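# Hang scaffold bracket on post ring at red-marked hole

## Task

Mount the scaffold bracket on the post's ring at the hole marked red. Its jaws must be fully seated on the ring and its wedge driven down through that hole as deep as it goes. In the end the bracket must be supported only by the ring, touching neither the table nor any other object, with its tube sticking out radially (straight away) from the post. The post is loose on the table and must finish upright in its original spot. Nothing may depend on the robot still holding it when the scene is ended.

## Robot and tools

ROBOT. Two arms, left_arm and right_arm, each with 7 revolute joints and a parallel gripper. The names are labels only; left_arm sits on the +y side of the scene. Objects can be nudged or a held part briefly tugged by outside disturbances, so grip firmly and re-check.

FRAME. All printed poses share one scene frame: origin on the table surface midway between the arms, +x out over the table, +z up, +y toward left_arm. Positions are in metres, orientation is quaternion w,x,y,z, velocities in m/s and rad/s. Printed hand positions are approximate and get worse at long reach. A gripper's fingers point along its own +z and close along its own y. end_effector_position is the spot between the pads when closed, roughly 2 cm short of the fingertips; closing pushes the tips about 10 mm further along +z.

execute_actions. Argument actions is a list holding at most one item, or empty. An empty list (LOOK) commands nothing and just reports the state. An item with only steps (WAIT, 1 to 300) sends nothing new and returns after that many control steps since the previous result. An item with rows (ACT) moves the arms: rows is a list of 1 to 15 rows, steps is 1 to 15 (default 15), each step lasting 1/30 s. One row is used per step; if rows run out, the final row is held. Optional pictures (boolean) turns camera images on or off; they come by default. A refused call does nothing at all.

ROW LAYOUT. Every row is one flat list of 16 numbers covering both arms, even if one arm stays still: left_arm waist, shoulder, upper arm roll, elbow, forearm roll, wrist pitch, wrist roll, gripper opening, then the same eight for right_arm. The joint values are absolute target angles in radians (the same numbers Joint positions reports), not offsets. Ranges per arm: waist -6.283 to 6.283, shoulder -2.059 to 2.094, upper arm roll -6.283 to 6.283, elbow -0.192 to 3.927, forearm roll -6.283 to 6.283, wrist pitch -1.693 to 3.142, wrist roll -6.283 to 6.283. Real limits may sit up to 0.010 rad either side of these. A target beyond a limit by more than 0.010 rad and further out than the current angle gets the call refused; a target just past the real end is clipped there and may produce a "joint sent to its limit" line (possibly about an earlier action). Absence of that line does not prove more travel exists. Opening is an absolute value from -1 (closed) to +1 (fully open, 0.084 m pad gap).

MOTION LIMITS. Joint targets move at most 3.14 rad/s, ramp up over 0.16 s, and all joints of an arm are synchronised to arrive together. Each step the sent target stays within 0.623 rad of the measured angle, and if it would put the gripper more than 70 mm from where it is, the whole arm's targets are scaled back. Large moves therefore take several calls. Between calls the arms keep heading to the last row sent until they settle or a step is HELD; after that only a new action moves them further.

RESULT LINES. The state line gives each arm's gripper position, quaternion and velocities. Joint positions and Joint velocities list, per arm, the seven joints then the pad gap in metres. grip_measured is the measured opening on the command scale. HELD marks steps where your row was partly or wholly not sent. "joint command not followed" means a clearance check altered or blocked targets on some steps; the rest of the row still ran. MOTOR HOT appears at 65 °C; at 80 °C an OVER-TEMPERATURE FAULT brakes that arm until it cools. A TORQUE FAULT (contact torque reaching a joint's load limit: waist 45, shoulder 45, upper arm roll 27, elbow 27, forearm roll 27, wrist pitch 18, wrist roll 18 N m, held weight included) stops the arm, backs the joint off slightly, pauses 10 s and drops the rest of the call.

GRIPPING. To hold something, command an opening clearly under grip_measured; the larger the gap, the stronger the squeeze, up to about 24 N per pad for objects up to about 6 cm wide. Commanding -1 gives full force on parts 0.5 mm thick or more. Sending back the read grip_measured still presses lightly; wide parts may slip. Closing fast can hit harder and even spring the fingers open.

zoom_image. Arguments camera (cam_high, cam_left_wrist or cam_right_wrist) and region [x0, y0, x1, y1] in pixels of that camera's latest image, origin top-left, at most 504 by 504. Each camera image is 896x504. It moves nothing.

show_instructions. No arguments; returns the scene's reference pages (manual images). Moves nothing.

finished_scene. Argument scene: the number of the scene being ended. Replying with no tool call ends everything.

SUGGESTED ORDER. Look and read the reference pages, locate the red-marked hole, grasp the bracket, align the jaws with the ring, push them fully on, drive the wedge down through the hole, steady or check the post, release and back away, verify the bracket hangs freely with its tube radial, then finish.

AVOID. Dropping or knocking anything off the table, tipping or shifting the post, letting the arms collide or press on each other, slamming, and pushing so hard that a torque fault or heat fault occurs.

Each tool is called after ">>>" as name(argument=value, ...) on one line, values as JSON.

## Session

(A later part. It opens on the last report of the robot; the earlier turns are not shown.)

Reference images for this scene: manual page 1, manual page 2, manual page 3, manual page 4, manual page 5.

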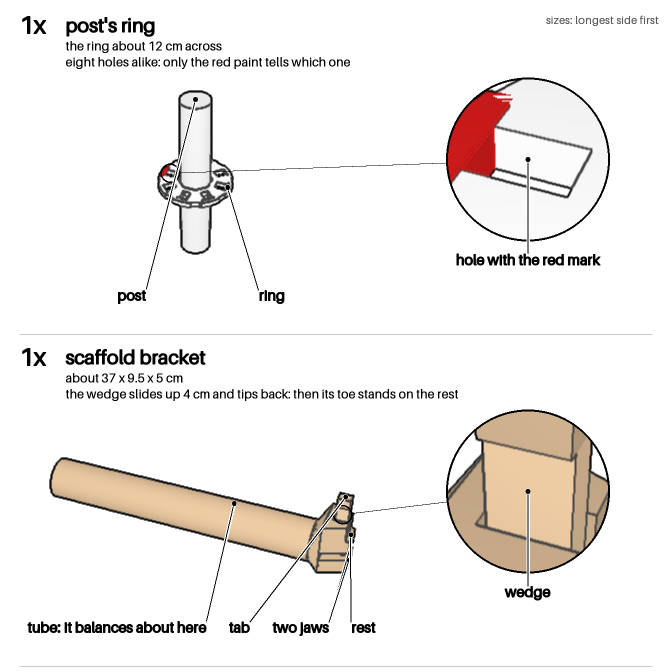

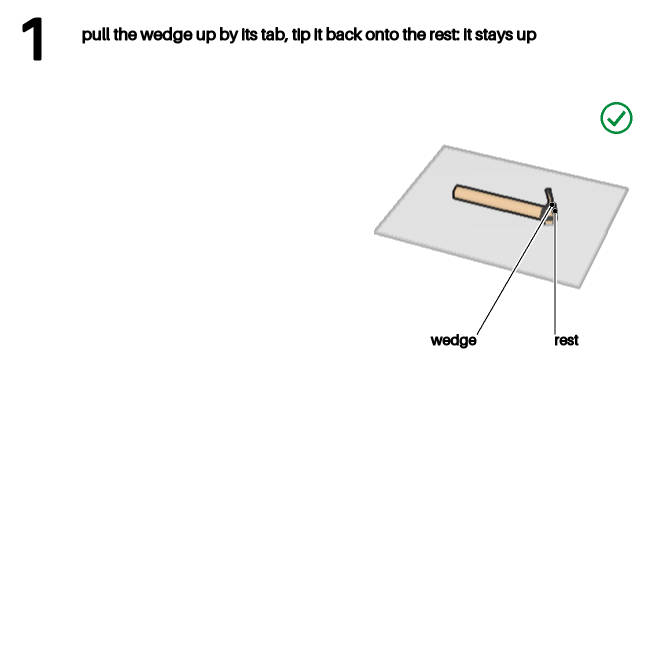

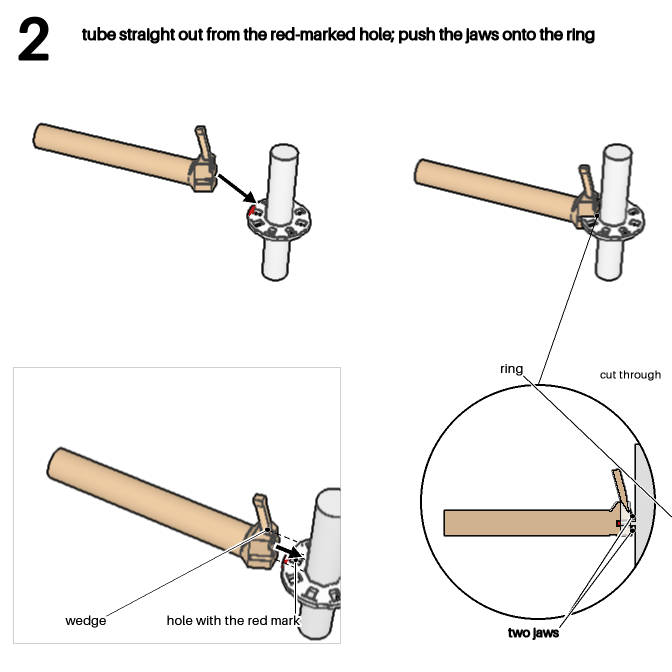

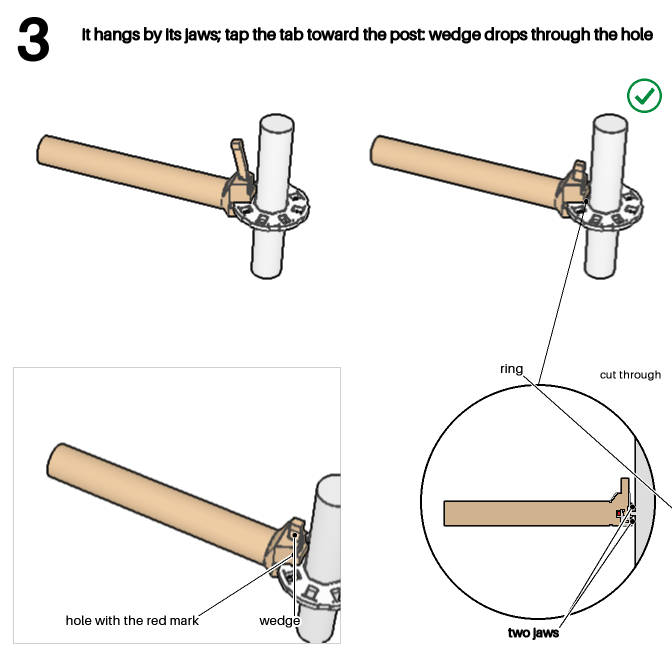

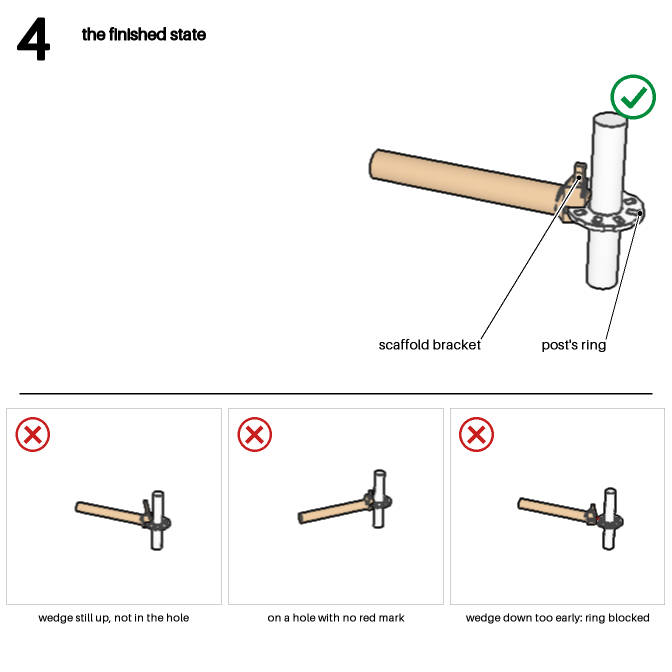

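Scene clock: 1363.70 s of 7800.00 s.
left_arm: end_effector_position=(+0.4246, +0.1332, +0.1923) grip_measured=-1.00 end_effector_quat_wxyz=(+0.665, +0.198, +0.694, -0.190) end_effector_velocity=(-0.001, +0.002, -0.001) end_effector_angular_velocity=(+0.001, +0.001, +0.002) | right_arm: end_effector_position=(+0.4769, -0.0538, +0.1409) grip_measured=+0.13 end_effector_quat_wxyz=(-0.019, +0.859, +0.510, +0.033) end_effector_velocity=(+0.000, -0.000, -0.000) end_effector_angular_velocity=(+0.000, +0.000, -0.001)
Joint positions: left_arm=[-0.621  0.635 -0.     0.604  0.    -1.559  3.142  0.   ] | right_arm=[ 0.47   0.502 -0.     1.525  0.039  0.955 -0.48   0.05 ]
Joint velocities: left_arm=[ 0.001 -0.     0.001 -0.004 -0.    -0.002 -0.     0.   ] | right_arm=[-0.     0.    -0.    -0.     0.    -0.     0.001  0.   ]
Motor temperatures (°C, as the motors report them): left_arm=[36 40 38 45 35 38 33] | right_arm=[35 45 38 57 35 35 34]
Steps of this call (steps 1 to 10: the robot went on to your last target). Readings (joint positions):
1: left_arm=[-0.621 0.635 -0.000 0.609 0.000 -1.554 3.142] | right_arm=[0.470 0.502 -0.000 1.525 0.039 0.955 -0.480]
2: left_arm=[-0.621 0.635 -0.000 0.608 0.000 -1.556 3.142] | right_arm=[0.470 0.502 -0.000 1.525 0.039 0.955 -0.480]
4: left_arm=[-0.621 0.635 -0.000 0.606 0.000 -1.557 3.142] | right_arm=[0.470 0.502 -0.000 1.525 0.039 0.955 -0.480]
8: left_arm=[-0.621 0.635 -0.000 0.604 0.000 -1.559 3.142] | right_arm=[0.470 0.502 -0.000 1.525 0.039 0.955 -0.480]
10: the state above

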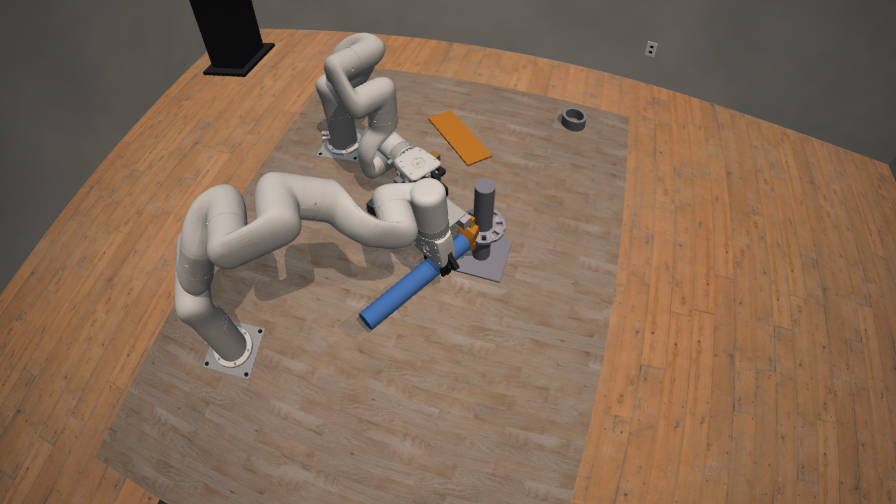

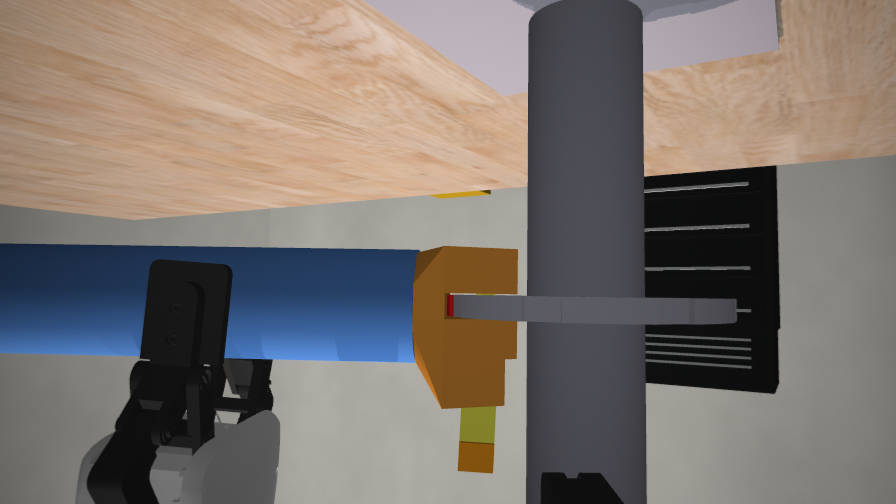

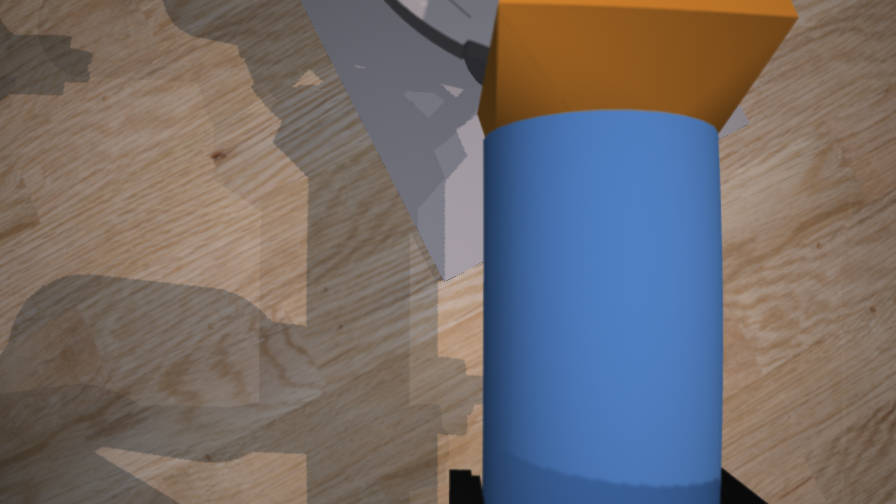

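>>> execute_actions(actions=[{"rows": [[-0.6239,0.6257,0,0.6236,0,-1.5298,3.1416,-1,0.4705,0.5016,0,1.5248,0.0395,0.9550,-0.4798,-1],[-0.6270,0.6167,0,0.6438,0,-1.5006,3.1416,-1,0.4705,0.5016,0,1.5248,0.0395,0.9550,-0.4798,-1],[-0.6302,0.6077,0,0.6640,0,-1.4714,3.1416,-1,0.4705,0.5016,0,1.5248,0.0395,0.9550,-0.4798,-1],[-0.6334,0.5987,0,0.6842,0,-1.4422,3.1416,-1,0.4705,0.5016,0,1.5248,0.0395,0.9550,-0.4798,-1],[-0.6365,0.5896,0,0.7044,0,-1.4129,3.1416,-1,0.4705,0.5016,0,1.5248,0.0395,0.9550,-0.4798,-1],[-0.6397,0.5806,0,0.7246,0,-1.3837,3.1416,-1,0.4705,0.5016,0,1.5248,0.0395,0.9550,-0.4798,-1],[-0.6428,0.5716,0,0.7448,0,-1.3545,3.1416,-1,0.4705,0.5016,0,1.5248,0.0395,0.9550,-0.4798,-1],[-0.646,0.5626,0,0.7650,0,-1.3253,3.1416,-1,0.4705,0.5016,0,1.5248,0.0395,0.9550,-0.4798,-1]], "steps": 15}])

Scene clock: 1426.83 s of 7800.00 s.
left_arm: end_effector_position=(+0.4681, +0.0887, +0.2311) grip_measured=-1.00 end_effector_quat_wxyz=(+0.663, +0.207, +0.691, -0.198) end_effector_velocity=(+0.012, -0.007, -0.007) end_effector_angular_velocity=(+0.033, +0.044, +0.002) | right_arm: end_effector_position=(+0.4769, -0.0537, +0.1409) grip_measured=+0.13 end_effector_quat_wxyz=(-0.019, +0.859, +0.510, +0.033) end_effector_velocity=(+0.000, -0.000, +0.000) end_effector_angular_velocity=(+0.000, +0.000, -0.001)
Joint positions: left_arm=[-0.645  0.564 -0.     0.76   0.    -1.333  3.142  0.   ] | right_arm=[ 0.47   0.502 -0.     1.525  0.039  0.955 -0.48   0.05 ]
Joint velocities: left_arm=[-0.004 -0.008  0.006  0.029 -0.001  0.092  0.     0.   ] | right_arm=[-0.    -0.    -0.001  0.     0.001 -0.     0.     0.   ]
Motor temperatures (°C, as the motors report them): left_arm=[36 39 38 44 35 38 33] | right_arm=[35 45 38 57 35 34 34]
Steps of this call (steps 1 to 15: the robot went on to your last target; steps 16 to 90: nothing new was sent; then 59.63 s passed at rest; steps 91 to 105: all 15 steps of this action). Readings (joint positions):
91: left_arm=[-0.621 0.635 0.000 0.604 -0.000 -1.559 3.142] | right_arm=[0.470 0.502 -0.000 1.525 0.039 0.955 -0.480]
92: left_arm=[-0.621 0.634 0.000 0.605 -0.000 -1.554 3.142] | right_arm=[0.470 0.502 -0.000 1.525 0.039 0.955 -0.480]
94: left_arm=[-0.624 0.626 0.000 0.623 -0.000 -1.527 3.142] | right_arm=[0.470 0.502 -0.000 1.525 0.039 0.955 -0.480]
98: left_arm=[-0.634 0.596 -0.000 0.692 0.000 -1.432 3.142] | right_arm=[0.470 0.502 -0.000 1.525 0.039 0.955 -0.480]
105: the state above

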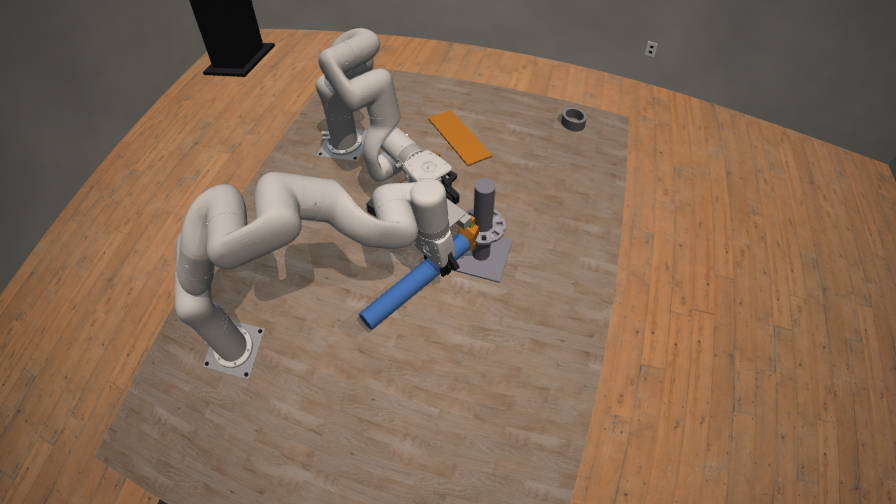

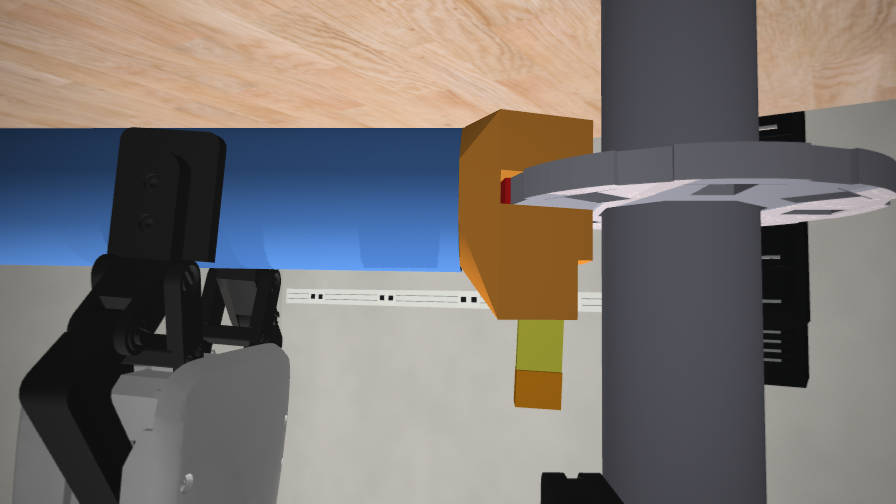

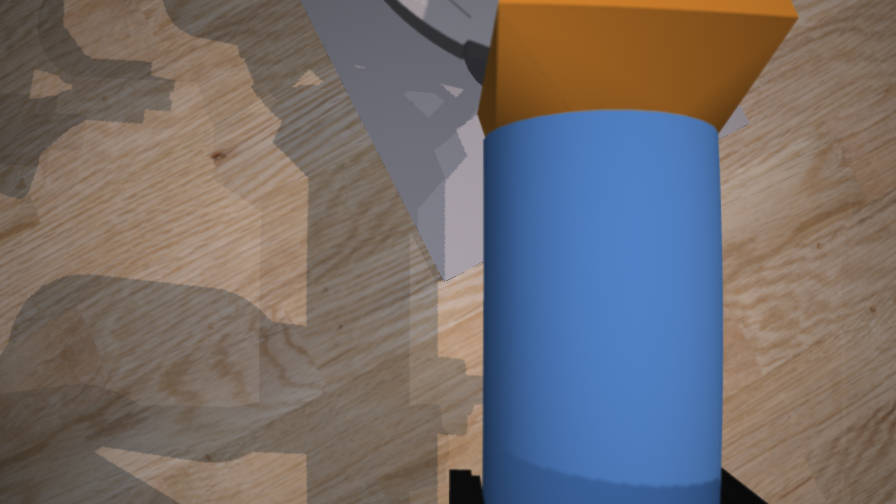

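>>> execute_actions(actions=[{"rows": [[-0.647,0.5708,0,0.7837,0,-1.3147,3.1416,-1,0.4705,0.5016,0,1.5248,0.0395,0.9550,-0.4798,-1],[-0.648,0.5789,0,0.8025,0,-1.3042,3.1416,-1,0.4705,0.5016,0,1.5248,0.0395,0.9550,-0.4798,-1],[-0.648,0.5871,0,0.8212,0,-1.2936,3.1416,-1,0.4705,0.5016,0,1.5248,0.0395,0.9550,-0.4798,-1],[-0.648,0.5953,0,0.8399,0,-1.2831,3.1416,-1,0.4705,0.5016,0,1.5248,0.0395,0.9550,-0.4798,-1],[-0.648,0.6035,0,0.8586,0,-1.2725,3.1416,-1,0.4705,0.5016,0,1.5248,0.0395,0.9550,-0.4798,-1],[-0.648,0.6116,0,0.8774,0,-1.2620,3.1416,-1,0.4705,0.5016,0,1.5248,0.0395,0.9550,-0.4798,-1],[-0.648,0.6198,0,0.8961,0,-1.2514,3.1416,-1,0.4705,0.5016,0,1.5248,0.0395,0.9550,-0.4798,-1],[-0.648,0.6280,0,0.9148,0,-1.2409,3.1416,-1,0.4705,0.5016,0,1.5248,0.0395,0.9550,-0.4798,-1],[-0.648,0.6361,0,0.9335,0,-1.2303,3.1416,-1,0.4705,0.5016,0,1.5248,0.0395,0.9550,-0.4798,-1],[-0.648,0.6443,0,0.9523,0,-1.2198,3.1416,-1,0.4705,0.5016,0,1.5248,0.0395,0.9550,-0.4798,-1],[-0.648,0.6525,0,0.9710,0,-1.2092,3.1416,-1,0.4705,0.5016,0,1.5248,0.0395,0.9550,-0.4798,-1]], "steps": 15}], pictures=false)

>>> execute_actions(actions=[{"steps": 12}])

Scene clock: 1442.73 s of 7800.00 s.
left_arm: end_effector_position=(+0.5118, +0.0581, +0.2323) grip_measured=-1.00 end_effector_quat_wxyz=(+0.663, +0.208, +0.691, -0.199) end_effector_velocity=(+0.036, -0.024, -0.000) end_effector_angular_velocity=(+0.002, +0.004, -0.000) | right_arm: end_effector_position=(+0.4769, -0.0537, +0.1409) grip_measured=+0.13 end_effector_quat_wxyz=(-0.019, +0.859, +0.510, +0.033) end_effector_velocity=(-0.000, -0.000, -0.001) end_effector_angular_velocity=(-0.002, +0.000, +0.004)
Joint positions: left_arm=[-0.648  0.646  0.     0.957  0.    -1.218  3.142  0.   ] | right_arm=[ 0.47   0.502 -0.     1.525  0.04   0.955 -0.48   0.05 ]
Joint velocities: left_arm=[-0.001  0.073 -0.     0.167 -0.     0.098 -0.     0.   ] | right_arm=[ 0.     0.001 -0.001 -0.001 -0.001 -0.    -0.003  0.   ]
Motor temperatures (°C, as the motors report them): left_arm=[36 39 38 44 35 38 33] | right_arm=[35 45 38 57 35 34 34]
Steps of this call (steps 1 to 15: the robot went on to your last target; steps 16 to 90: nothing new was sent; then 12.40 s passed at rest; steps 91 to 105: all 15 steps of this action). Readings (joint positions):
91: left_arm=[-0.646 0.563 0.000 0.765 -0.000 -1.325 3.142] | right_arm=[0.471 0.502 -0.000 1.525 0.039 0.955 -0.480]
92: left_arm=[-0.646 0.564 0.000 0.768 -0.000 -1.323 3.142] | right_arm=[0.471 0.502 -0.000 1.525 0.039 0.955 -0.480]
94: left_arm=[-0.647 0.572 0.000 0.787 -0.000 -1.313 3.142] | right_arm=[0.470 0.502 -0.000 1.525 0.040 0.955 -0.480]
98: left_arm=[-0.648 0.600 -0.000 0.850 0.000 -1.277 3.142] | right_arm=[0.470 0.502 0.000 1.525 0.040 0.955 -0.480]
105: the state above

Scene clock: 1443.13 s of 7800.00 s.
left_arm: end_effector_position=(+0.5146, +0.0561, +0.2320) grip_measured=-1.00 end_effector_quat_wxyz=(+0.662, +0.208, +0.692, -0.199) end_effector_velocity=(+0.001, -0.001, +0.001) end_effector_angular_velocity=(-0.002, -0.001, +0.000) | right_arm: end_effector_position=(+0.4769, -0.0537, +0.1409) grip_measured=+0.13 end_effector_quat_wxyz=(-0.019, +0.859, +0.510, +0.033) end_effector_velocity=(+0.000, -0.001, -0.000) end_effector_angular_velocity=(-0.000, +0.000, -0.001)
Joint positions: left_arm=[-0.648  0.652 -0.     0.971 -0.    -1.209  3.142  0.   ] | right_arm=[ 0.471  0.502 -0.     1.525  0.039  0.955 -0.48   0.05 ]
Joint velocities: left_arm=[ 0.     0.001 -0.001  0.004 -0.001  0.001 -0.     0.   ] | right_arm=[-0.001 -0.    -0.    -0.     0.     0.    -0.001 -0.   ]
Motor temperatures (°C, as the motors report them): left_arm=[36 39 38 44 35 38 33] | right_arm=[35 45 38 57 35 34 34]
Steps of this call (steps 1 to 12: the robot went on to your last target). Readings (joint positions):
1: left_arm=[-0.648 0.648 0.000 0.962 0.000 -1.215 3.142] | right_arm=[0.471 0.502 0.000 1.525 0.040 0.955 -0.480]
2: left_arm=[-0.648 0.650 0.000 0.964 -0.000 -1.213 3.142] | right_arm=[0.471 0.502 0.000 1.525 0.039 0.955 -0.480]
4: left_arm=[-0.648 0.651 -0.000 0.967 -0.000 -1.211 3.142] | right_arm=[0.470 0.502 0.000 1.525 0.039 0.955 -0.480]
8: left_arm=[-0.648 0.652 -0.000 0.970 -0.000 -1.210 3.142] | right_arm=[0.470 0.502 0.000 1.525 0.040 0.955 -0.480]
12: the state above

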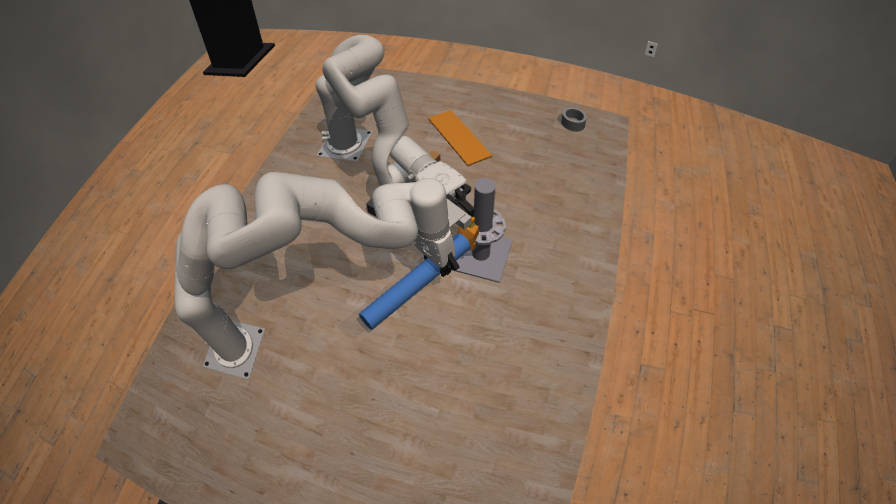

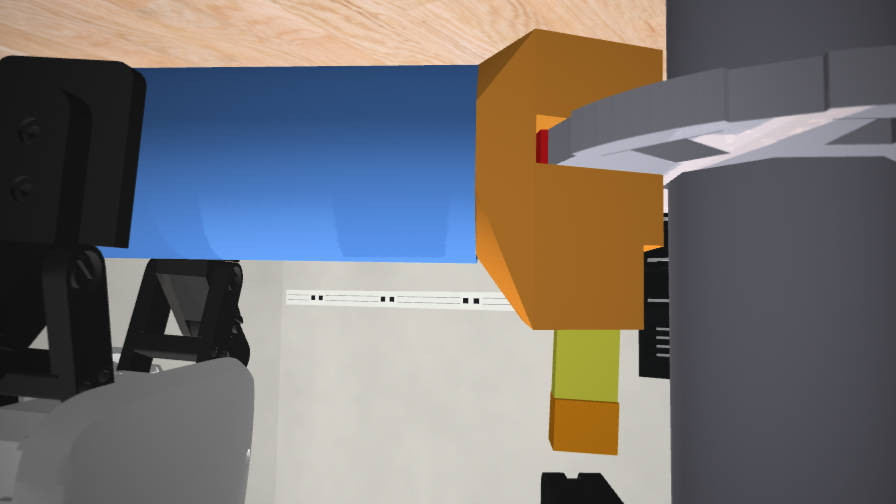

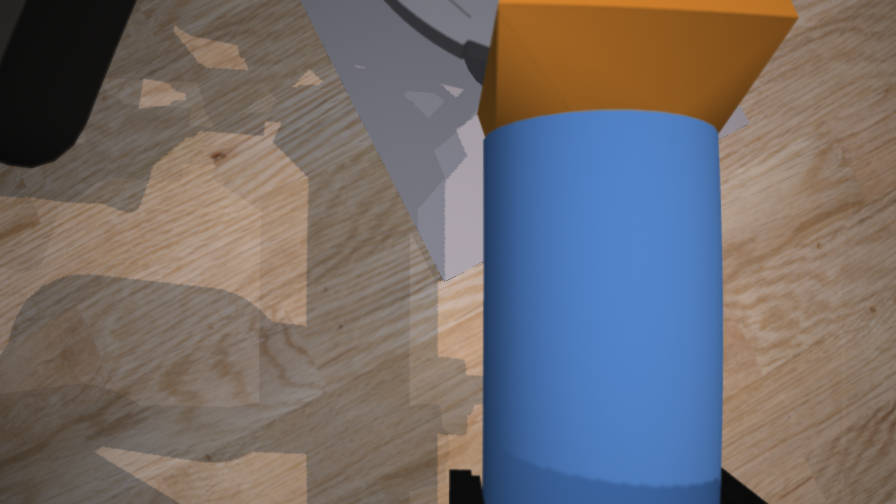

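>>> execute_actions(actions=[{"rows": [[-0.648,0.6555,0,0.9721,0,-1.2111,3.1416,-1,0.4705,0.5016,0,1.5248,0.0395,0.9550,-0.4798,-1],[-0.648,0.6584,0,0.9731,0,-1.2130,3.1416,-1,0.4705,0.5016,0,1.5248,0.0395,0.9550,-0.4798,-1],[-0.648,0.6614,0,0.9742,0,-1.2149,3.1416,-1,0.4705,0.5016,0,1.5248,0.0395,0.9550,-0.4798,-1],[-0.648,0.6644,0,0.9753,0,-1.2168,3.1416,-1,0.4705,0.5016,0,1.5248,0.0395,0.9550,-0.4798,-1],[-0.648,0.6673,0,0.9764,0,-1.2187,3.1416,-1,0.4705,0.5016,0,1.5248,0.0395,0.9550,-0.4798,-1],[-0.648,0.6703,0,0.9774,0,-1.2206,3.1416,-1,0.4705,0.5016,0,1.5248,0.0395,0.9550,-0.4798,-1],[-0.648,0.6733,0,0.9785,0,-1.2225,3.1416,-1,0.4705,0.5016,0,1.5248,0.0395,0.9550,-0.4798,-1],[-0.648,0.6762,0,0.9796,0,-1.2244,3.1416,-1,0.4705,0.5016,0,1.5248,0.0395,0.9550,-0.4798,-1],[-0.648,0.6777,0,0.9801,0,-1.2253,3.1416,-1,0.4705,0.5016,0,1.5248,0.0395,0.9550,-0.4798,-1],[-0.648,0.6792,0,0.9806,0,-1.2263,3.1416,-1,0.4705,0.5016,0,1.5248,0.0395,0.9550,-0.4798,-1],[-0.648,0.6807,0,0.9812,0,-1.2272,3.1416,-1,0.4705,0.5016,0,1.5248,0.0395,0.9550,-0.4798,-1],[-0.648,0.6822,0,0.9817,0,-1.2282,3.1416,-1,0.4705,0.5016,0,1.5248,0.0395,0.9550,-0.4798,-1],[-0.648,0.6837,0,0.9822,0,-1.2291,3.1416,-1,0.4705,0.5016,0,1.5248,0.0395,0.9550,-0.4798,-1],[-0.648,0.6851,0,0.9828,0,-1.2300,3.1416,-1,0.4705,0.5016,0,1.5248,0.0395,0.9550,-0.4798,-1]], "steps": 15}], pictures=false)

>>> execute_actions(actions=[{"steps": 10}])

Scene clock: 1466.50 s of 7800.00 s.
left_arm: end_effector_position=(+0.5151, +0.0558, +0.2244) grip_measured=-1.00 end_effector_quat_wxyz=(+0.664, +0.207, +0.690, -0.200) end_effector_velocity=(+0.002, -0.000, -0.003) end_effector_angular_velocity=(-0.014, -0.021, +0.001) | right_arm: end_effector_position=(+0.4768, -0.0537, +0.1407) grip_measured=+0.13 end_effector_quat_wxyz=(-0.019, +0.859, +0.510, +0.033) end_effector_velocity=(-0.000, +0.000, +0.001) end_effector_angular_velocity=(+0.001, +0.000, -0.001)
Joint positions: left_arm=[-0.648  0.68   0.     0.983  0.    -1.229  3.142  0.   ] | right_arm=[ 0.471  0.502  0.     1.525  0.04   0.955 -0.48   0.05 ]
Joint velocities: left_arm=[ 0.001  0.035  0.001  0.024 -0.    -0.035 -0.     0.   ] | right_arm=[ 0.    -0.001 -0.    -0.     0.001  0.001  0.001  0.   ]
Motor temperatures (°C, as the motors report them): left_arm=[36 39 38 45 35 38 33] | right_arm=[35 45 38 58 35 34 34]
Steps of this call (steps 1 to 30: the robot went on to your last target; steps 31 to 90: nothing new was sent; then 19.87 s passed at rest; steps 91 to 105: all 15 steps of this action). Readings (joint positions):
91: left_arm=[-0.648 0.653 -0.000 0.971 -0.000 -1.209 3.142] | right_arm=[0.471 0.502 -0.000 1.525 0.040 0.955 -0.480]
92: left_arm=[-0.648 0.653 -0.000 0.971 -0.000 -1.210 3.142] | right_arm=[0.471 0.502 0.000 1.525 0.040 0.955 -0.480]
94: left_arm=[-0.648 0.656 -0.000 0.973 0.000 -1.212 3.142] | right_arm=[0.471 0.502 0.000 1.525 0.040 0.955 -0.480]
98: left_arm=[-0.648 0.667 0.000 0.976 -0.000 -1.218 3.142] | right_arm=[0.471 0.502 0.000 1.525 0.039 0.955 -0.480]
105: the state above

Scene clock: 1466.83 s of 7800.00 s.
left_arm: end_effector_position=(+0.5152, +0.0558, +0.2236) grip_measured=-1.00 end_effector_quat_wxyz=(+0.664, +0.207, +0.690, -0.200) end_effector_velocity=(-0.000, +0.000, -0.002) end_effector_angular_velocity=(+0.002, +0.003, -0.000) | right_arm: end_effector_position=(+0.4768, -0.0537, +0.1408) grip_measured=+0.13 end_effector_quat_wxyz=(-0.019, +0.859, +0.510, +0.033) end_effector_velocity=(+0.000, -0.000, -0.000) end_effector_angular_velocity=(-0.001, +0.000, -0.001)
Joint positions: left_arm=[-0.648  0.683  0.     0.985 -0.    -1.232  3.142  0.   ] | right_arm=[ 0.471  0.502  0.     1.525  0.039  0.955 -0.48   0.05 ]
Joint velocities: left_arm=[-0.     0.002 -0.    -0.    -0.     0.001  0.     0.   ] | right_arm=[-0.     0.    -0.    -0.    -0.001  0.     0.     0.   ]
Motor temperatures (°C, as the motors report them): left_arm=[36 39 38 45 35 38 33] | right_arm=[35 45 38 58 35 34 34]
Steps of this call (steps 1 to 10: the robot went on to your last target). Readings (joint positions):
1: left_arm=[-0.648 0.681 0.000 0.984 0.000 -1.230 3.142] | right_arm=[0.471 0.502 0.000 1.525 0.039 0.955 -0.480]
2: left_arm=[-0.648 0.682 0.000 0.984 0.000 -1.231 3.142] | right_arm=[0.471 0.502 0.000 1.525 0.039 0.955 -0.480]
4: left_arm=[-0.648 0.682 0.000 0.985 0.000 -1.232 3.142] | right_arm=[0.471 0.502 0.000 1.525 0.039 0.955 -0.480]
8: left_arm=[-0.648 0.683 0.000 0.985 -0.000 -1.232 3.142] | right_arm=[0.471 0.502 0.000 1.525 0.039 0.955 -0.480]
10: the state above

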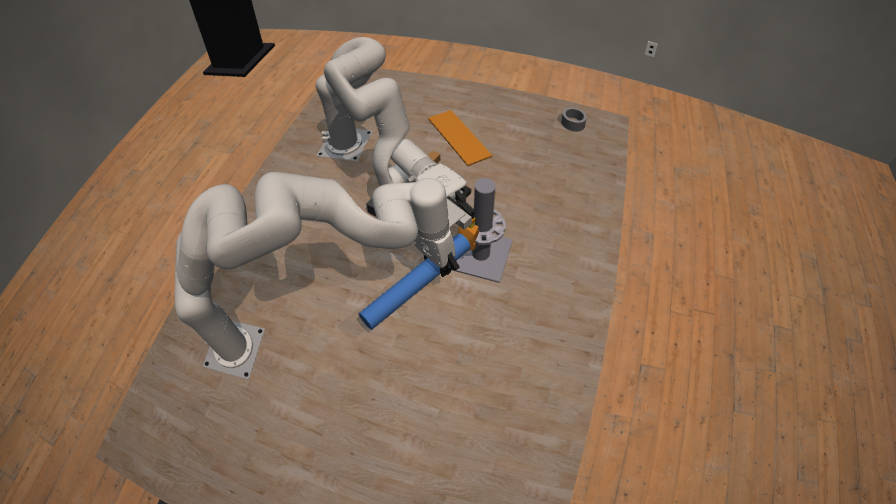

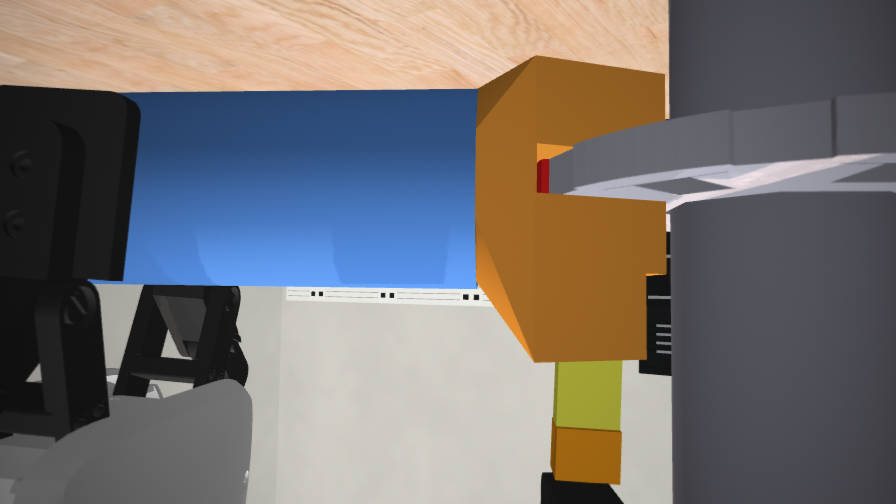

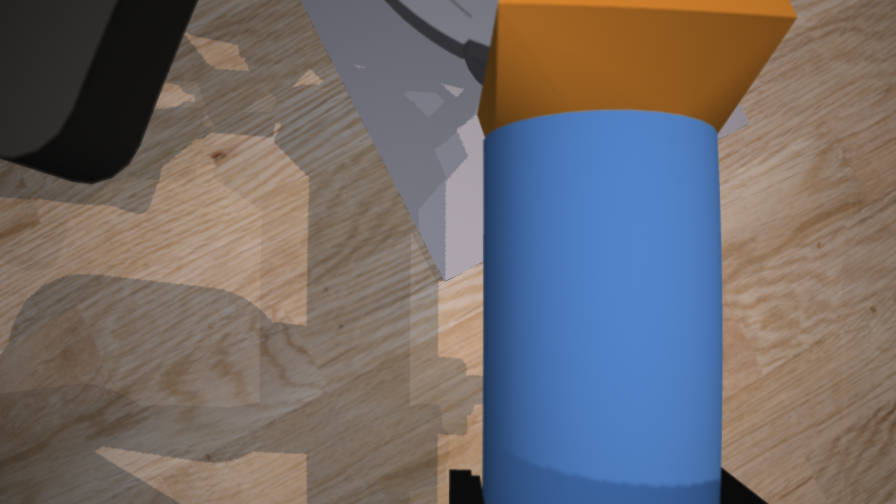

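>>> execute_actions(actions=[{"rows": [[-0.648,0.6792,0,0.9806,0,-1.2263,3.1416,-1,0.4705,0.5016,0,1.5248,0.0395,0.9550,-0.4798,-0.8],[-0.648,0.6733,0,0.9785,0,-1.2225,3.1416,-1,0.4705,0.5016,0,1.5248,0.0395,0.9550,-0.4798,-0.6],[-0.648,0.6673,0,0.9764,0,-1.2187,3.1416,-1,0.4705,0.5016,0,1.5248,0.0395,0.9550,-0.4798,-0.4],[-0.648,0.6614,0,0.9742,0,-1.2149,3.1416,-1,0.4705,0.5016,0,1.5248,0.0395,0.9550,-0.4798,-0.25],[-0.648,0.6555,0,0.9721,0,-1.2111,3.1416,-1,0.4705,0.5016,0,1.5248,0.0395,0.9550,-0.4798,-0.1],[-0.648,0.6443,0,0.9523,0,-1.2198,3.1416,-1,0.4705,0.5016,0,1.5248,0.0395,0.9550,-0.4798,-0.05],[-0.648,0.6361,0,0.9335,0,-1.2303,3.1416,-1,0.4705,0.5016,0,1.5248,0.0395,0.9550,-0.4798,0.0],[-0.648,0.6280,0,0.9148,0,-1.2409,3.1416,-1,0.4705,0.5016,0,1.5248,0.0395,0.9550,-0.4798,0.03],[-0.648,0.6198,0,0.8961,0,-1.2514,3.1416,-1,0.4705,0.5016,0,1.5248,0.0395,0.9550,-0.4798,0.06],[-0.648,0.6116,0,0.8774,0,-1.2620,3.1416,-1,0.4705,0.5016,0,1.5248,0.0395,0.9550,-0.4798,0.08],[-0.648,0.6035,0,0.8586,0,-1.2725,3.1416,-1,0.4705,0.5016,0,1.5248,0.0395,0.9550,-0.4798,0.10],[-0.648,0.5953,0,0.8399,0,-1.2831,3.1416,-1,0.4705,0.5016,0,1.5248,0.0395,0.9550,-0.4798,0.11],[-0.648,0.5871,0,0.8212,0,-1.2936,3.1416,-1,0.4705,0.5016,0,1.5248,0.0395,0.9550,-0.4798,0.12],[-0.647,0.5789,0,0.8025,0,-1.3042,3.1416,-1,0.4705,0.5016,0,1.5248,0.0395,0.9550,-0.4798,0.13],[-0.646,0.5626,0,0.7650,0,-1.3253,3.1416,-1,0.4705,0.5016,0,1.5248,0.0395,0.9550,-0.4798,0.13]], "steps": 15}], pictures=false)

>>> execute_actions(actions=[{"rows": [[-0.6428,0.5716,0,0.7448,0,-1.3545,3.1416,-1,0.4705,0.5016,0,1.5248,0.0395,0.9550,-0.4798,0.14],[-0.6397,0.5806,0,0.7246,0,-1.3837,3.1416,-1,0.4705,0.5016,0,1.5248,0.0395,0.9550,-0.4798,0.145],[-0.6365,0.5896,0,0.7044,0,-1.4129,3.1416,-1,0.4705,0.5016,0,1.5248,0.0395,0.9550,-0.4798,0.15],[-0.6334,0.5987,0,0.6842,0,-1.4422,3.1416,-1,0.4705,0.5016,0,1.5248,0.0395,0.9550,-0.4798,0.155],[-0.6302,0.6077,0,0.6640,0,-1.4714,3.1416,-1,0.4705,0.5016,0,1.5248,0.0395,0.9550,-0.4798,0.16],[-0.6270,0.6167,0,0.6438,0,-1.5006,3.1416,-1,0.4705,0.5016,0,1.5248,0.0395,0.9550,-0.4798,0.165],[-0.6239,0.6257,0,0.6236,0,-1.5298,3.1416,-1,0.4705,0.5016,0,1.5248,0.0395,0.9550,-0.4798,0.17],[-0.6207,0.6347,0,0.6034,0,-1.559,3.1416,-1,0.4705,0.5016,0,1.5248,0.0395,0.9550,-0.4798,0.175]], "steps": 15}])

Scene clock: 1499.53 s of 7800.00 s.
left_arm: end_effector_position=(+0.4873, +0.0744, +0.2262) grip_measured=-1.00 end_effector_quat_wxyz=(+0.658, +0.209, +0.696, -0.198) end_effector_velocity=(-0.116, +0.078, +0.042) end_effector_angular_velocity=(-0.050, -0.073, +0.002) | right_arm: end_effector_position=(+0.4771, -0.0538, +0.1414) grip_measured=+0.13 end_effector_quat_wxyz=(-0.019, +0.860, +0.510, +0.033) end_effector_velocity=(-0.000, +0.000, -0.001) end_effector_angular_velocity=(-0.001, +0.001, +0.002)
Joint positions: left_arm=[-0.648  0.604  0.     0.845 -0.    -1.274  3.142  0.   ] | right_arm=[ 0.47   0.501 -0.     1.525  0.04   0.955 -0.48   0.05 ]
Joint velocities: left_arm=[ 0.006 -0.275 -0.004 -0.517  0.001 -0.33   0.001  0.   ] | right_arm=[ 0.     0.002  0.    -0.001 -0.    -0.002 -0.001  0.001]
Motor temperatures (°C, as the motors report them): left_arm=[36 39 38 43 35 39 33] | right_arm=[35 45 38 58 35 34 34]
Steps of this call (steps 1 to 15: the robot went on to your last target; steps 16 to 90: nothing new was sent; then 29.20 s passed at rest; steps 91 to 105: all 15 steps of this action). Readings (joint positions):
91: left_arm=[-0.648 0.685 0.000 0.983 0.000 -1.234 3.142] | right_arm=[0.471 0.502 0.000 1.525 0.040 0.955 -0.480]
92: left_arm=[-0.648 0.684 0.000 0.982 0.000 -1.233 3.142] | right_arm=[0.471 0.502 0.000 1.525 0.039 0.955 -0.480]
94: left_arm=[-0.648 0.678 -0.000 0.979 0.000 -1.227 3.142] | right_arm=[0.471 0.502 0.000 1.525 0.039 0.955 -0.480]
98: left_arm=[-0.648 0.659 -0.000 0.958 0.000 -1.217 3.142] | right_arm=[0.470 0.501 0.000 1.525 0.040 0.955 -0.480]
105: the state above

Scene clock: 1500.03 s of 7800.00 s.
left_arm: end_effector_position=(+0.4261, +0.1318, +0.1927) grip_measured=-1.00 end_effector_quat_wxyz=(+0.665, +0.199, +0.695, -0.190) end_effector_velocity=(-0.015, +0.009, +0.007) end_effector_angular_velocity=(-0.029, -0.038, -0.001) | right_arm: end_effector_position=(+0.4783, -0.0538, +0.1426) grip_measured=+0.17 end_effector_quat_wxyz=(-0.019, +0.860, +0.509, +0.035) end_effector_velocity=(-0.002, -0.001, -0.004) end_effector_angular_velocity=(-0.005, +0.008, +0.001)
Joint positions: left_arm=[-0.621  0.633  0.     0.609 -0.    -1.551  3.142  0.   ] | right_arm=[ 0.47   0.5   -0.001  1.527  0.039  0.954 -0.48   0.051]
Joint velocities: left_arm=[ 0.005  0.008 -0.006 -0.038  0.001 -0.094 -0.001  0.   ] | right_arm=[ 0.     0.003  0.    -0.004  0.     0.002 -0.001 -0.   ]
Motor temperatures (°C, as the motors report them): left_arm=[36 39 38 43 35 39 33] | right_arm=[35 45 38 58 35 34 34]
Steps of this call (steps 1 to 15: all 15 steps of this action). Readings (joint positions):
1: left_arm=[-0.648 0.595 -0.000 0.827 -0.000 -1.286 3.142] | right_arm=[0.470 0.501 -0.000 1.525 0.040 0.955 -0.480]
2: left_arm=[-0.647 0.586 -0.000 0.806 0.000 -1.302 3.142] | right_arm=[0.470 0.501 -0.000 1.525 0.040 0.955 -0.480]
4: left_arm=[-0.643 0.581 -0.000 0.764 0.000 -1.344 3.142] | right_arm=[0.471 0.499 0.000 1.529 0.040 0.953 -0.480]
8: left_arm=[-0.632 0.605 0.000 0.681 -0.000 -1.449 3.142] | right_arm=[0.470 0.496 -0.000 1.531 0.040 0.953 -0.480]
15: the state above

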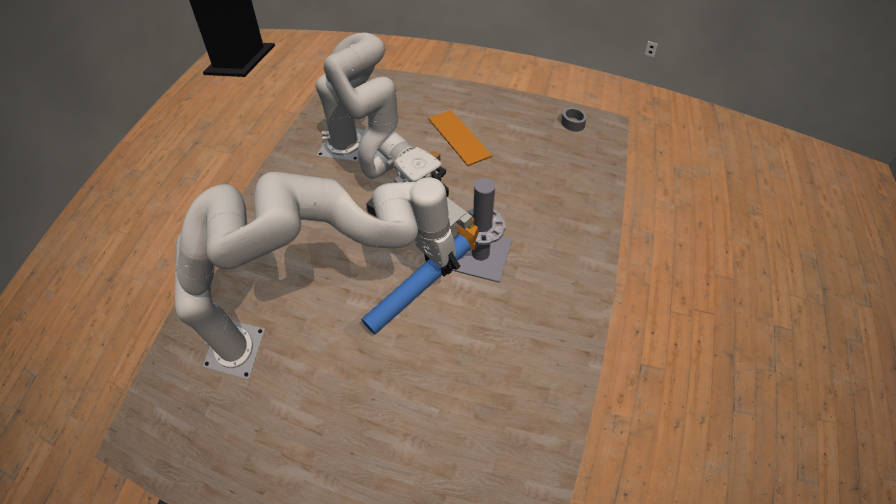

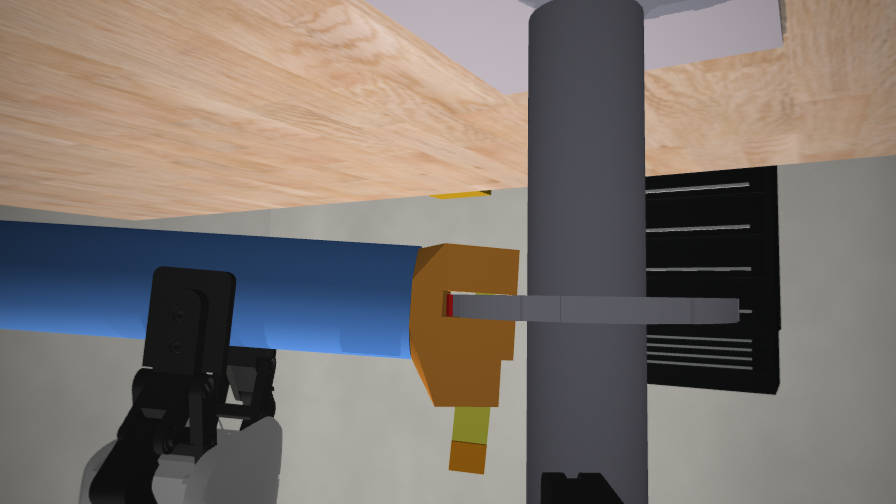

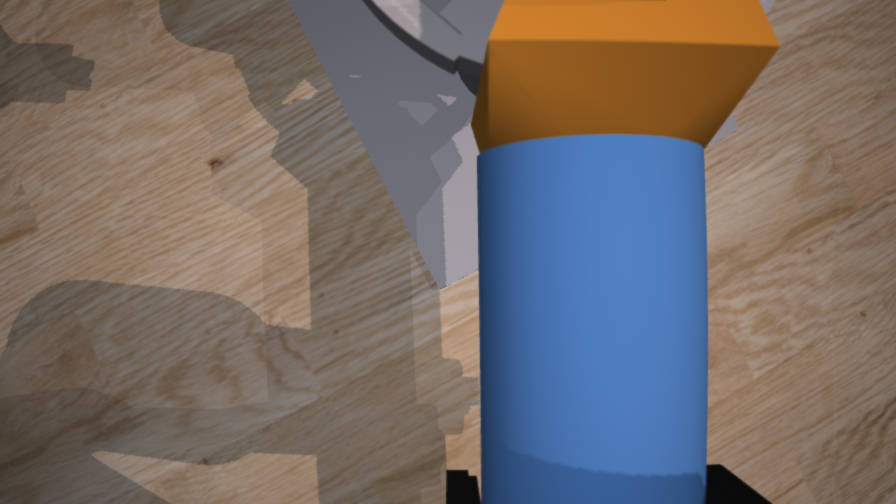

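>>> execute_actions(actions=[{"rows": [[-0.6207,0.6347,0,0.6034,0,-1.559,3.1416,-1,0.4705,0.5016,0,1.5248,0.0395,0.9550,-0.4798,0.8]], "steps": 12}], pictures=false)

>>> execute_actions(actions=[{"rows": [[-0.6207,0.6347,0,0.6034,0,-1.559,3.1416,-1,0.4705,0.4955,0,1.5396,0.0395,0.9759,-0.4798,0.8],[-0.6207,0.6347,0,0.6034,0,-1.559,3.1416,-1,0.4705,0.4895,0,1.5544,0.0395,0.9968,-0.4798,0.8],[-0.6207,0.6347,0,0.6034,0,-1.559,3.1416,-1,0.4705,0.4834,0,1.5693,0.0395,1.0177,-0.4798,0.8],[-0.6207,0.6347,0,0.6034,0,-1.559,3.1416,-1,0.4705,0.4773,0,1.5841,0.0395,1.0385,-0.4798,0.8],[-0.6207,0.6347,0,0.6034,0,-1.559,3.1416,-1,0.4705,0.4713,0,1.5989,0.0395,1.0594,-0.4798,0.8],[-0.6207,0.6347,0,0.6034,0,-1.559,3.1416,-1,0.4705,0.4652,0,1.6137,0.0395,1.0803,-0.4798,0.8],[-0.6207,0.6347,0,0.6034,0,-1.559,3.1416,-1,0.4705,0.4591,0,1.6285,0.0395,1.1012,-0.4798,0.8],[-0.6207,0.6347,0,0.6034,0,-1.559,3.1416,-1,0.4705,0.4531,0,1.6433,0.0395,1.1221,-0.4798,0.8],[-0.6207,0.6347,0,0.6034,0,-1.559,3.1416,-1,0.4705,0.4470,0,1.6582,0.0395,1.1430,-0.4798,0.8],[-0.6207,0.6347,0,0.6034,0,-1.559,3.1416,-1,0.4705,0.4409,0,1.6730,0.0395,1.1638,-0.4798,0.8],[-0.6207,0.6347,0,0.6034,0,-1.559,3.1416,-1,0.4705,0.4349,0,1.6878,0.0395,1.1847,-0.4798,0.8],[-0.6207,0.6347,0,0.6034,0,-1.559,3.1416,-1,0.4705,0.4288,0,1.7026,0.0395,1.2056,-0.4798,0.8]], "steps": 15}], pictures=false)

>>> execute_actions(actions=[{"steps": 12}])

Scene clock: 1533.73 s of 7800.00 s.
left_arm: end_effector_position=(+0.4244, +0.1333, +0.1921) grip_measured=-1.00 end_effector_quat_wxyz=(+0.665, +0.198, +0.694, -0.190) end_effector_velocity=(+0.000, +0.000, -0.000) end_effector_angular_velocity=(+0.001, -0.000, +0.001) | right_arm: end_effector_position=(+0.4768, -0.0536, +0.1408) grip_measured=+0.80 end_effector_quat_wxyz=(-0.019, +0.859, +0.510, +0.033) end_effector_velocity=(+0.001, -0.001, +0.001) end_effector_angular_velocity=(+0.000, -0.001, -0.003)
Joint positions: left_arm=[-0.621  0.635  0.     0.603  0.    -1.559  3.142  0.   ] | right_arm=[ 0.471  0.502  0.     1.525  0.04   0.955 -0.48   0.077]
Joint velocities: left_arm=[ 0.001  0.    -0.001 -0.    -0.    -0.     0.001  0.   ] | right_arm=[-0.001 -0.001 -0.001  0.    -0.    -0.     0.002 -0.   ]
Motor temperatures (°C, as the motors report them): left_arm=[36 39 38 44 35 39 33] | right_arm=[35 44 38 54 35 34 34]
Steps of this call (steps 1 to 15: the robot went on to your last target; steps 16 to 90: nothing new was sent; then 30.30 s passed at rest; steps 91 to 102: all 12 steps of this action). Readings (joint positions):
91: left_arm=[-0.621 0.635 -0.000 0.603 -0.000 -1.559 3.142] | right_arm=[0.471 0.502 0.000 1.525 0.040 0.955 -0.480]
92: left_arm=[-0.621 0.635 -0.000 0.603 -0.000 -1.559 3.142] | right_arm=[0.471 0.502 0.001 1.524 0.040 0.955 -0.480]
94: left_arm=[-0.621 0.635 0.000 0.603 -0.000 -1.559 3.142] | right_arm=[0.472 0.502 0.003 1.524 0.040 0.955 -0.480]
98: left_arm=[-0.621 0.635 0.000 0.603 0.000 -1.559 3.142] | right_arm=[0.471 0.502 0.001 1.525 0.040 0.955 -0.480]
102: the state above

Scene clock: 1534.23 s of 7800.00 s.
left_arm: end_effector_position=(+0.4244, +0.1333, +0.1921) grip_measured=-1.00 end_effector_quat_wxyz=(+0.665, +0.198, +0.694, -0.190) end_effector_velocity=(-0.000, +0.000, -0.000) end_effector_angular_velocity=(+0.001, +0.001, +0.001) | right_arm: end_effector_position=(+0.4776, -0.0512, +0.2323) grip_measured=+0.80 end_effector_quat_wxyz=(-0.021, +0.857, +0.513, +0.035) end_effector_velocity=(-0.001, +0.003, +0.157) end_effector_angular_velocity=(+0.046, -0.058, +0.012)
Joint positions: left_arm=[-0.621  0.635  0.     0.603 -0.    -1.559  3.142  0.   ] | right_arm=[ 0.471  0.434  0.     1.687  0.04   1.179 -0.48   0.077]
Joint velocities: left_arm=[ 0.    -0.    -0.    -0.001 -0.     0.     0.     0.   ] | right_arm=[ 0.001 -0.122 -0.     0.248  0.001  0.297  0.     0.   ]
Motor temperatures (°C, as the motors report them): left_arm=[36 39 38 44 35 39 33] | right_arm=[35 44 38 54 35 34 34]
Steps of this call (steps 1 to 15: all 15 steps of this action). Readings (joint positions):
1: left_arm=[-0.621 0.635 -0.000 0.603 0.000 -1.559 3.142] | right_arm=[0.471 0.502 0.000 1.525 0.040 0.955 -0.480]
2: left_arm=[-0.621 0.635 0.000 0.603 0.000 -1.559 3.142] | right_arm=[0.471 0.501 0.000 1.527 0.040 0.959 -0.480]
4: left_arm=[-0.621 0.635 -0.000 0.603 0.000 -1.559 3.142] | right_arm=[0.471 0.497 0.000 1.540 0.040 0.981 -0.480]
8: left_arm=[-0.621 0.635 0.000 0.603 0.000 -1.559 3.142] | right_arm=[0.471 0.474 0.000 1.592 0.040 1.049 -0.480]
15: the state above

Scene clock: 1534.63 s of 7800.00 s.
left_arm: end_effector_position=(+0.4244, +0.1333, +0.1921) grip_measured=-1.00 end_effector_quat_wxyz=(+0.665, +0.198, +0.694, -0.190) end_effector_velocity=(-0.001, -0.001, -0.000) end_effector_angular_velocity=(-0.001, +0.001, -0.002) | right_arm: end_effector_position=(+0.4758, -0.0523, +0.2394) grip_measured=+0.80 end_effector_quat_wxyz=(-0.021, +0.857, +0.514, +0.032) end_effector_velocity=(+0.001, +0.001, +0.007) end_effector_angular_velocity=(+0.006, -0.009, +0.002)
Joint positions: left_arm=[-0.621  0.635  0.     0.603 -0.    -1.559  3.142  0.   ] | right_arm=[ 0.471  0.429 -0.     1.702  0.039  1.205 -0.48   0.077]
Joint velocities: left_arm=[-0.001  0.    -0.001 -0.     0.    -0.    -0.001  0.   ] | right_arm=[ 0.001 -0.006  0.     0.007 -0.     0.002 -0.001 -0.   ]
Motor temperatures (°C, as the motors report them): left_arm=[36 39 38 44 35 39 33] | right_arm=[35 44 38 54 35 34 34]
Steps of this call (steps 1 to 12: the robot went on to your last target). Readings (joint positions):
1: left_arm=[-0.621 0.635 -0.000 0.603 0.000 -1.559 3.142] | right_arm=[0.471 0.431 0.000 1.693 0.040 1.188 -0.480]
2: left_arm=[-0.621 0.635 0.000 0.603 -0.000 -1.559 3.142] | right_arm=[0.471 0.429 0.000 1.697 0.040 1.193 -0.480]
4: left_arm=[-0.621 0.635 -0.000 0.603 0.000 -1.559 3.142] | right_arm=[0.471 0.429 0.000 1.699 0.040 1.200 -0.480]
8: left_arm=[-0.621 0.635 0.000 0.603 0.000 -1.559 3.142] | right_arm=[0.471 0.430 0.000 1.700 0.039 1.205 -0.480]
12: the state above

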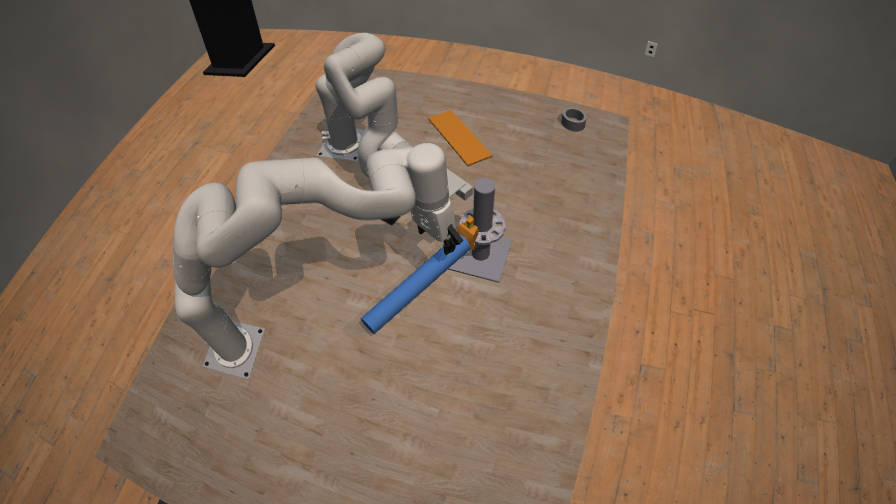

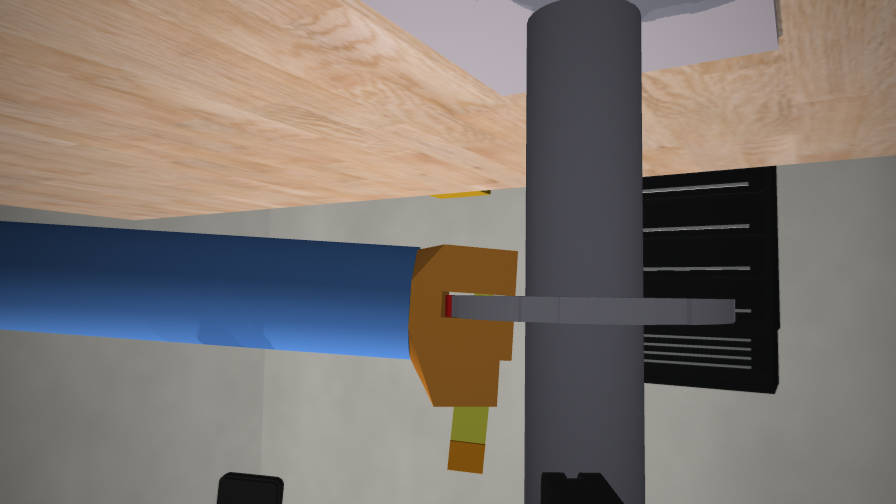

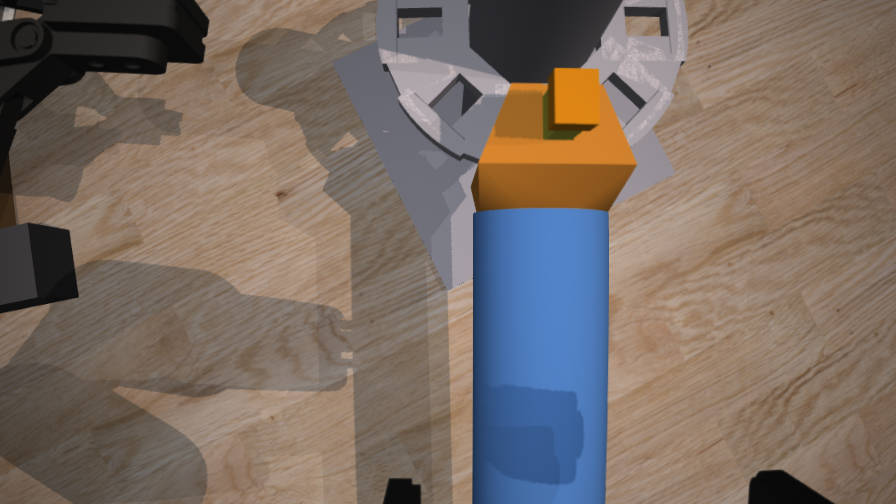

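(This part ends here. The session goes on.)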